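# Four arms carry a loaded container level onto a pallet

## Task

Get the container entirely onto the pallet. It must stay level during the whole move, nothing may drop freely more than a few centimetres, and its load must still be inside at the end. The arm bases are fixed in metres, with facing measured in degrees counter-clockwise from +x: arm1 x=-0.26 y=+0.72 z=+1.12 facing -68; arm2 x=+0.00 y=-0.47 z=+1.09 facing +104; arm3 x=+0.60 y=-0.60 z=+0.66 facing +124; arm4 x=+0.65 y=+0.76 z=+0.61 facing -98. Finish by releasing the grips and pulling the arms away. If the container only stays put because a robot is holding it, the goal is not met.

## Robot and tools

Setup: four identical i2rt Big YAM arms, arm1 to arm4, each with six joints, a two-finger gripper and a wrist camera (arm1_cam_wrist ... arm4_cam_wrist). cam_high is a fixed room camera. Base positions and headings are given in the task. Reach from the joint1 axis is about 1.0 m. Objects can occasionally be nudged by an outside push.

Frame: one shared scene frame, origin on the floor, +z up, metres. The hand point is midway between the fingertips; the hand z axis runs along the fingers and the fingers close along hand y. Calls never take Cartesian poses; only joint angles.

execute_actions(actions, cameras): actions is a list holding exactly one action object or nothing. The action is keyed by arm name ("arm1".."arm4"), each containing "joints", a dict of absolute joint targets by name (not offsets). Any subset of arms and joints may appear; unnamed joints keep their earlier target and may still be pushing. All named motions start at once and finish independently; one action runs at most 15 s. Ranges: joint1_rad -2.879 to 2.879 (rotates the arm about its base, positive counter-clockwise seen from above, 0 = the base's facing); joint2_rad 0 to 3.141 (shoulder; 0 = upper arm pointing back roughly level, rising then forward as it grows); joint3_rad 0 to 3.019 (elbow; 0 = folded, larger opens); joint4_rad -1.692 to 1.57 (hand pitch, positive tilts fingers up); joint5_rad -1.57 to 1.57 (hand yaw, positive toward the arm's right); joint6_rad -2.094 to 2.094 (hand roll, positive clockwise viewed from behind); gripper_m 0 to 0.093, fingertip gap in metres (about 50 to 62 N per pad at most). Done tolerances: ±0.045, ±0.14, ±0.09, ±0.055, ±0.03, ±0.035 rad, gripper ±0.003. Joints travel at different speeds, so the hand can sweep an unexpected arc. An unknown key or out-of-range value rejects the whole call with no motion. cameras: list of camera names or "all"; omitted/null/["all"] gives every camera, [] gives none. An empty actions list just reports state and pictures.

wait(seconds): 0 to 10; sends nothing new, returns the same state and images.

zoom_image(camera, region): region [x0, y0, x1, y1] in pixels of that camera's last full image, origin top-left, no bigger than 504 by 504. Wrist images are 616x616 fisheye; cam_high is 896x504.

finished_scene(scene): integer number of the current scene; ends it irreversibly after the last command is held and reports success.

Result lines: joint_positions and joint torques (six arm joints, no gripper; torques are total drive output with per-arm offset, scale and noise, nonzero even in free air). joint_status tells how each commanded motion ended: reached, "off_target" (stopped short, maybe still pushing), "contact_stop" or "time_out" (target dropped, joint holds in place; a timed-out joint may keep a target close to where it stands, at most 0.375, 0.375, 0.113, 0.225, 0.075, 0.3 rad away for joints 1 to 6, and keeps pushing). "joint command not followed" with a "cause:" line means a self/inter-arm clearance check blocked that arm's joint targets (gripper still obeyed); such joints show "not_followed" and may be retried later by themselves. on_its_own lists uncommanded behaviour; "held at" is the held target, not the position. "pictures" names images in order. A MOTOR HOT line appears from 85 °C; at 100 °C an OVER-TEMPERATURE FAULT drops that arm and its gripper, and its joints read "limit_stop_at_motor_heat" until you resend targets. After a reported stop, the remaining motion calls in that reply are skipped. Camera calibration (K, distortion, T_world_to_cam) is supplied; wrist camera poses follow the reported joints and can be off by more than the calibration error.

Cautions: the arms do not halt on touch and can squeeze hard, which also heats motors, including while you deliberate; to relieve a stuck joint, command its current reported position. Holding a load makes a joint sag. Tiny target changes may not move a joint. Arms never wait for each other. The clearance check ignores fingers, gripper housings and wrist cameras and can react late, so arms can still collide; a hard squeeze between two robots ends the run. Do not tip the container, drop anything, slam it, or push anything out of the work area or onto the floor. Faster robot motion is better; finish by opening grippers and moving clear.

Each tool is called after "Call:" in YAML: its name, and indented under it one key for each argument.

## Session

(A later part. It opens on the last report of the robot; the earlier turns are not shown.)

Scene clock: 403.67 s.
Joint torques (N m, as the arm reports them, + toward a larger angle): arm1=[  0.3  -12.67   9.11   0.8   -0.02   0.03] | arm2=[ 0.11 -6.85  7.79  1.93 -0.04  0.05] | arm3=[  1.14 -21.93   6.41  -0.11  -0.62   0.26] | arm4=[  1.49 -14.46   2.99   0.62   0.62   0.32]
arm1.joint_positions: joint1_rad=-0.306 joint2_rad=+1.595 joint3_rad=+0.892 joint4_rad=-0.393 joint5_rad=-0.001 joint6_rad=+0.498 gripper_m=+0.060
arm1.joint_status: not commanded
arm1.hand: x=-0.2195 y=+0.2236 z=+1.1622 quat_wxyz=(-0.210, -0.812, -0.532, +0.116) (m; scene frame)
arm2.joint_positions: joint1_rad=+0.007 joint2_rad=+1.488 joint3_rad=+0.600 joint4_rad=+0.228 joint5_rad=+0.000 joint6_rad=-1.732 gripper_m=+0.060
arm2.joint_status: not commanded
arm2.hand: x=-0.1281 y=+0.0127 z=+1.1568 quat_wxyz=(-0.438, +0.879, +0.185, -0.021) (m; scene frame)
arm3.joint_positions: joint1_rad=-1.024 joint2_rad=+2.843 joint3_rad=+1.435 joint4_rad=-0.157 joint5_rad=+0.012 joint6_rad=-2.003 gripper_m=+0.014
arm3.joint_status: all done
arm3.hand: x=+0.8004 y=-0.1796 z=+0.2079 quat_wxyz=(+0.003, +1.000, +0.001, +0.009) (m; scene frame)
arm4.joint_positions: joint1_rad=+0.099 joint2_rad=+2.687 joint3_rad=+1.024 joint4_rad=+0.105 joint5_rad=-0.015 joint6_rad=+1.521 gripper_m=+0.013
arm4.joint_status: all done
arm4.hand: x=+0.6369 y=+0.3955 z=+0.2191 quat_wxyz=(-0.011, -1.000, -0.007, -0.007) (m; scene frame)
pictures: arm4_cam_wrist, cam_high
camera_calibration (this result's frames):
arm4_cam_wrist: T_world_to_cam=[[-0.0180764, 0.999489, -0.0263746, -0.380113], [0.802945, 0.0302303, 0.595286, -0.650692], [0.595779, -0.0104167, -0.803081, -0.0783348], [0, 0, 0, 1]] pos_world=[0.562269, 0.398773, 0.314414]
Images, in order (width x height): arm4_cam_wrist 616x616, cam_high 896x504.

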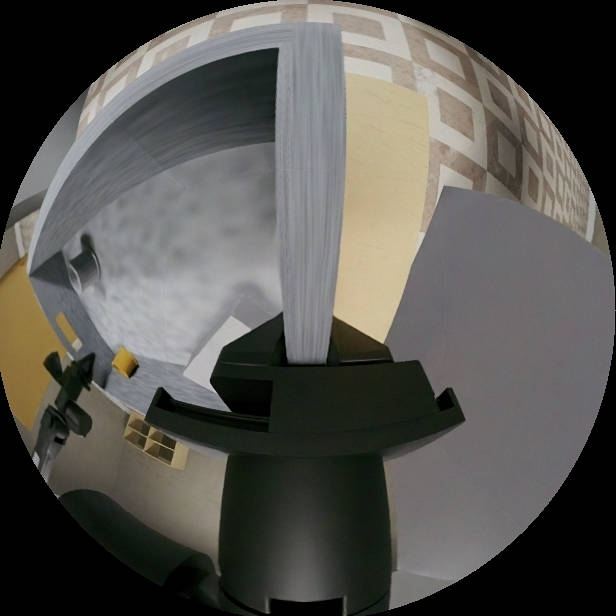

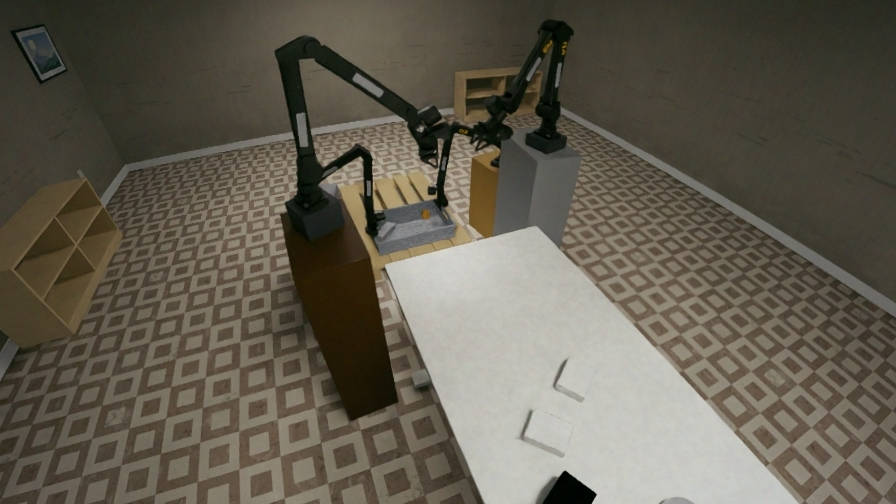

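Landed.

Call:
execute_actions:
  actions:
    - {"arm4":{"joints":{"joint2_rad":2.69,"joint3_rad":1.025,"gripper_m":0.07}},"arm3":{"joints":{"joint3_rad":1.445,"gripper_m":0.07}}}
  cameras: []

Call:
execute_actions:
  actions:
    - {"arm4":{"joints":{"joint2_rad":2.2,"joint3_rad":0.75,"joint4_rad":-0.1}},"arm3":{"joints":{"joint2_rad":2.4,"joint3_rad":1.11,"joint4_rad":-0.27}}}
  cameras: ["cam_high","arm4_cam_wrist"]

Call:
finished_scene:
  scene: 1

Scene clock: 409.07 s.
Joint torques (N m, as the arm reports them, + toward a larger angle): arm1=[  0.33 -12.51   9.09   0.85  -0.02   0.03] | arm2=[-0.37 -7.53  7.53  1.77 -0.1   0.08] | arm3=[  0.12 -22.     1.32   0.01  -0.24   0.26] | arm4=[  1.27 -16.02  -0.91   0.61   0.26   0.25]
arm1.joint_positions: joint1_rad=-0.306 joint2_rad=+1.595 joint3_rad=+0.892 joint4_rad=-0.393 joint5_rad=-0.001 joint6_rad=+0.498 gripper_m=+0.060
arm1.joint_status: not commanded
arm1.hand: x=-0.2195 y=+0.2236 z=+1.1622 quat_wxyz=(-0.210, -0.812, -0.532, +0.116) (m; scene frame)
arm2.joint_positions: joint1_rad=+0.007 joint2_rad=+1.488 joint3_rad=+0.600 joint4_rad=+0.228 joint5_rad=+0.000 joint6_rad=-1.732 gripper_m=+0.060
arm2.joint_status: not commanded
arm2.hand: x=-0.1281 y=+0.0127 z=+1.1568 quat_wxyz=(-0.438, +0.879, +0.185, -0.021) (m; scene frame)
arm3.joint_positions: joint1_rad=-1.013 joint2_rad=+2.841 joint3_rad=+1.443 joint4_rad=-0.161 joint5_rad=+0.004 joint6_rad=-2.003 gripper_m=+0.070
arm3.joint_status: all done
arm3.hand: x=+0.7963 y=-0.1721 z=+0.2093 quat_wxyz=(-0.001, +1.000, +0.006, +0.007) (m; scene frame)
arm4.joint_positions: joint1_rad=+0.099 joint2_rad=+2.688 joint3_rad=+1.027 joint4_rad=+0.107 joint5_rad=-0.005 joint6_rad=+1.527 gripper_m=+0.070
arm4.joint_status: all done
arm4.hand: x=+0.6350 y=+0.3940 z=+0.2186 quat_wxyz=(-0.013, -1.000, -0.003, -0.002) (m; scene frame)
pictures: none
No camera images: the call's "cameras" was empty. Leave "cameras" out to get every camera's image.

Scene clock: 410.33 s.
Joint torques (N m, as the arm reports them, + toward a larger angle): arm1=[  0.36 -12.58   9.09   0.82  -0.01   0.03] | arm2=[ 0.64 -7.09  7.66  1.75 -0.07  0.02] | arm3=[  0.05 -18.16   1.98   0.14   0.1    0.25] | arm4=[  1.4  -14.17   0.75  -0.19   0.26   0.26]
arm1.joint_positions: joint1_rad=-0.306 joint2_rad=+1.595 joint3_rad=+0.892 joint4_rad=-0.393 joint5_rad=-0.001 joint6_rad=+0.498 gripper_m=+0.060
arm1.joint_status: not commanded
arm1.hand: x=-0.2195 y=+0.2236 z=+1.1622 quat_wxyz=(-0.210, -0.812, -0.532, +0.116) (m; scene frame)
arm2.joint_positions: joint1_rad=+0.007 joint2_rad=+1.488 joint3_rad=+0.600 joint4_rad=+0.228 joint5_rad=+0.000 joint6_rad=-1.732 gripper_m=+0.060
arm2.joint_status: not commanded
arm2.hand: x=-0.1281 y=+0.0127 z=+1.1568 quat_wxyz=(-0.438, +0.879, +0.185, -0.021) (m; scene frame)
arm3.joint_positions: joint1_rad=-1.009 joint2_rad=+2.379 joint3_rad=+1.117 joint4_rad=-0.261 joint5_rad=-0.004 joint6_rad=-2.003 gripper_m=+0.070
arm3.joint_status: all done
arm3.hand: x=+0.7918 y=-0.1713 z=+0.3873 quat_wxyz=(-0.019, +1.000, +0.008, +0.011) (m; scene frame)
arm4.joint_positions: joint1_rad=+0.100 joint2_rad=+2.197 joint3_rad=+0.751 joint4_rad=-0.090 joint5_rad=-0.004 joint6_rad=+1.529 gripper_m=+0.070
arm4.joint_status: all done
arm4.hand: x=+0.6355 y=+0.4023 z=+0.3822 quat_wxyz=(-0.022, -1.000, -0.003, -0.001) (m; scene frame)
pictures: arm4_cam_wrist, cam_high
camera_calibration (this result's frames):
arm4_cam_wrist: T_world_to_cam=[[-0.0112772, 0.998828, -0.0470687, -0.37878], [0.81002, 0.0367248, 0.585251, -0.750159], [0.586294, -0.0315266, -0.809485, 0.0705626], [0, 0, 0, 1]] pos_world=[0.562002, 0.40811, 0.478322]
Images, in order (width x height): arm4_cam_wrist 616x616, cam_high 896x504.

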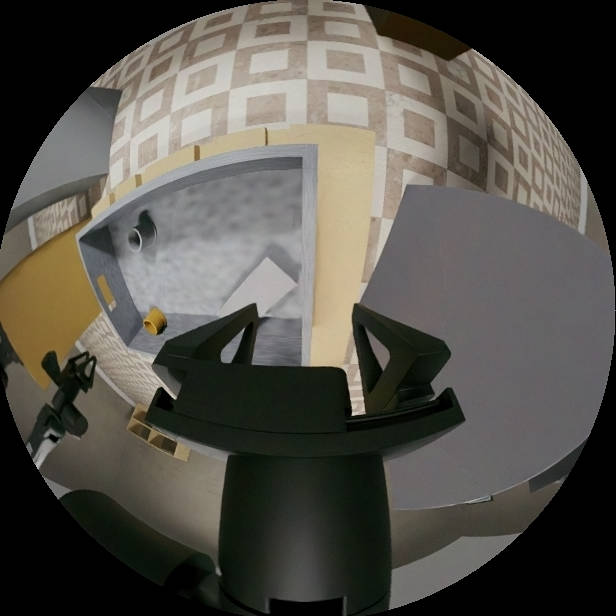

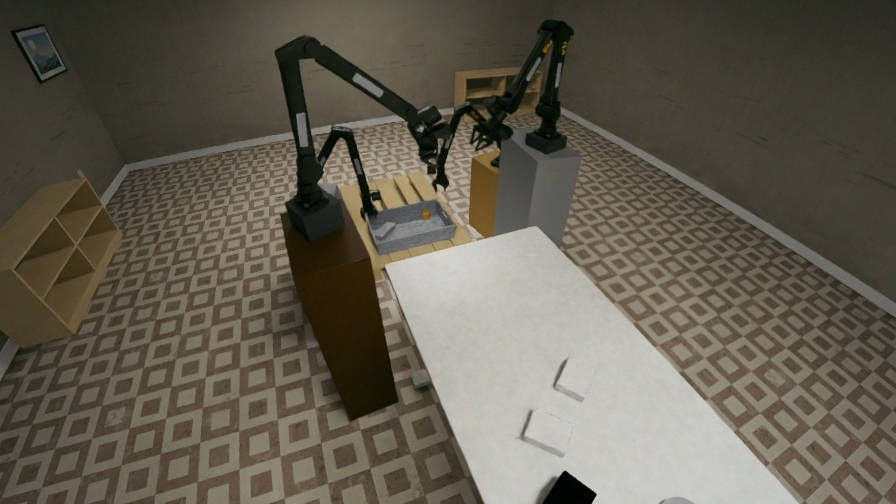

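The scene is finished: the task was done.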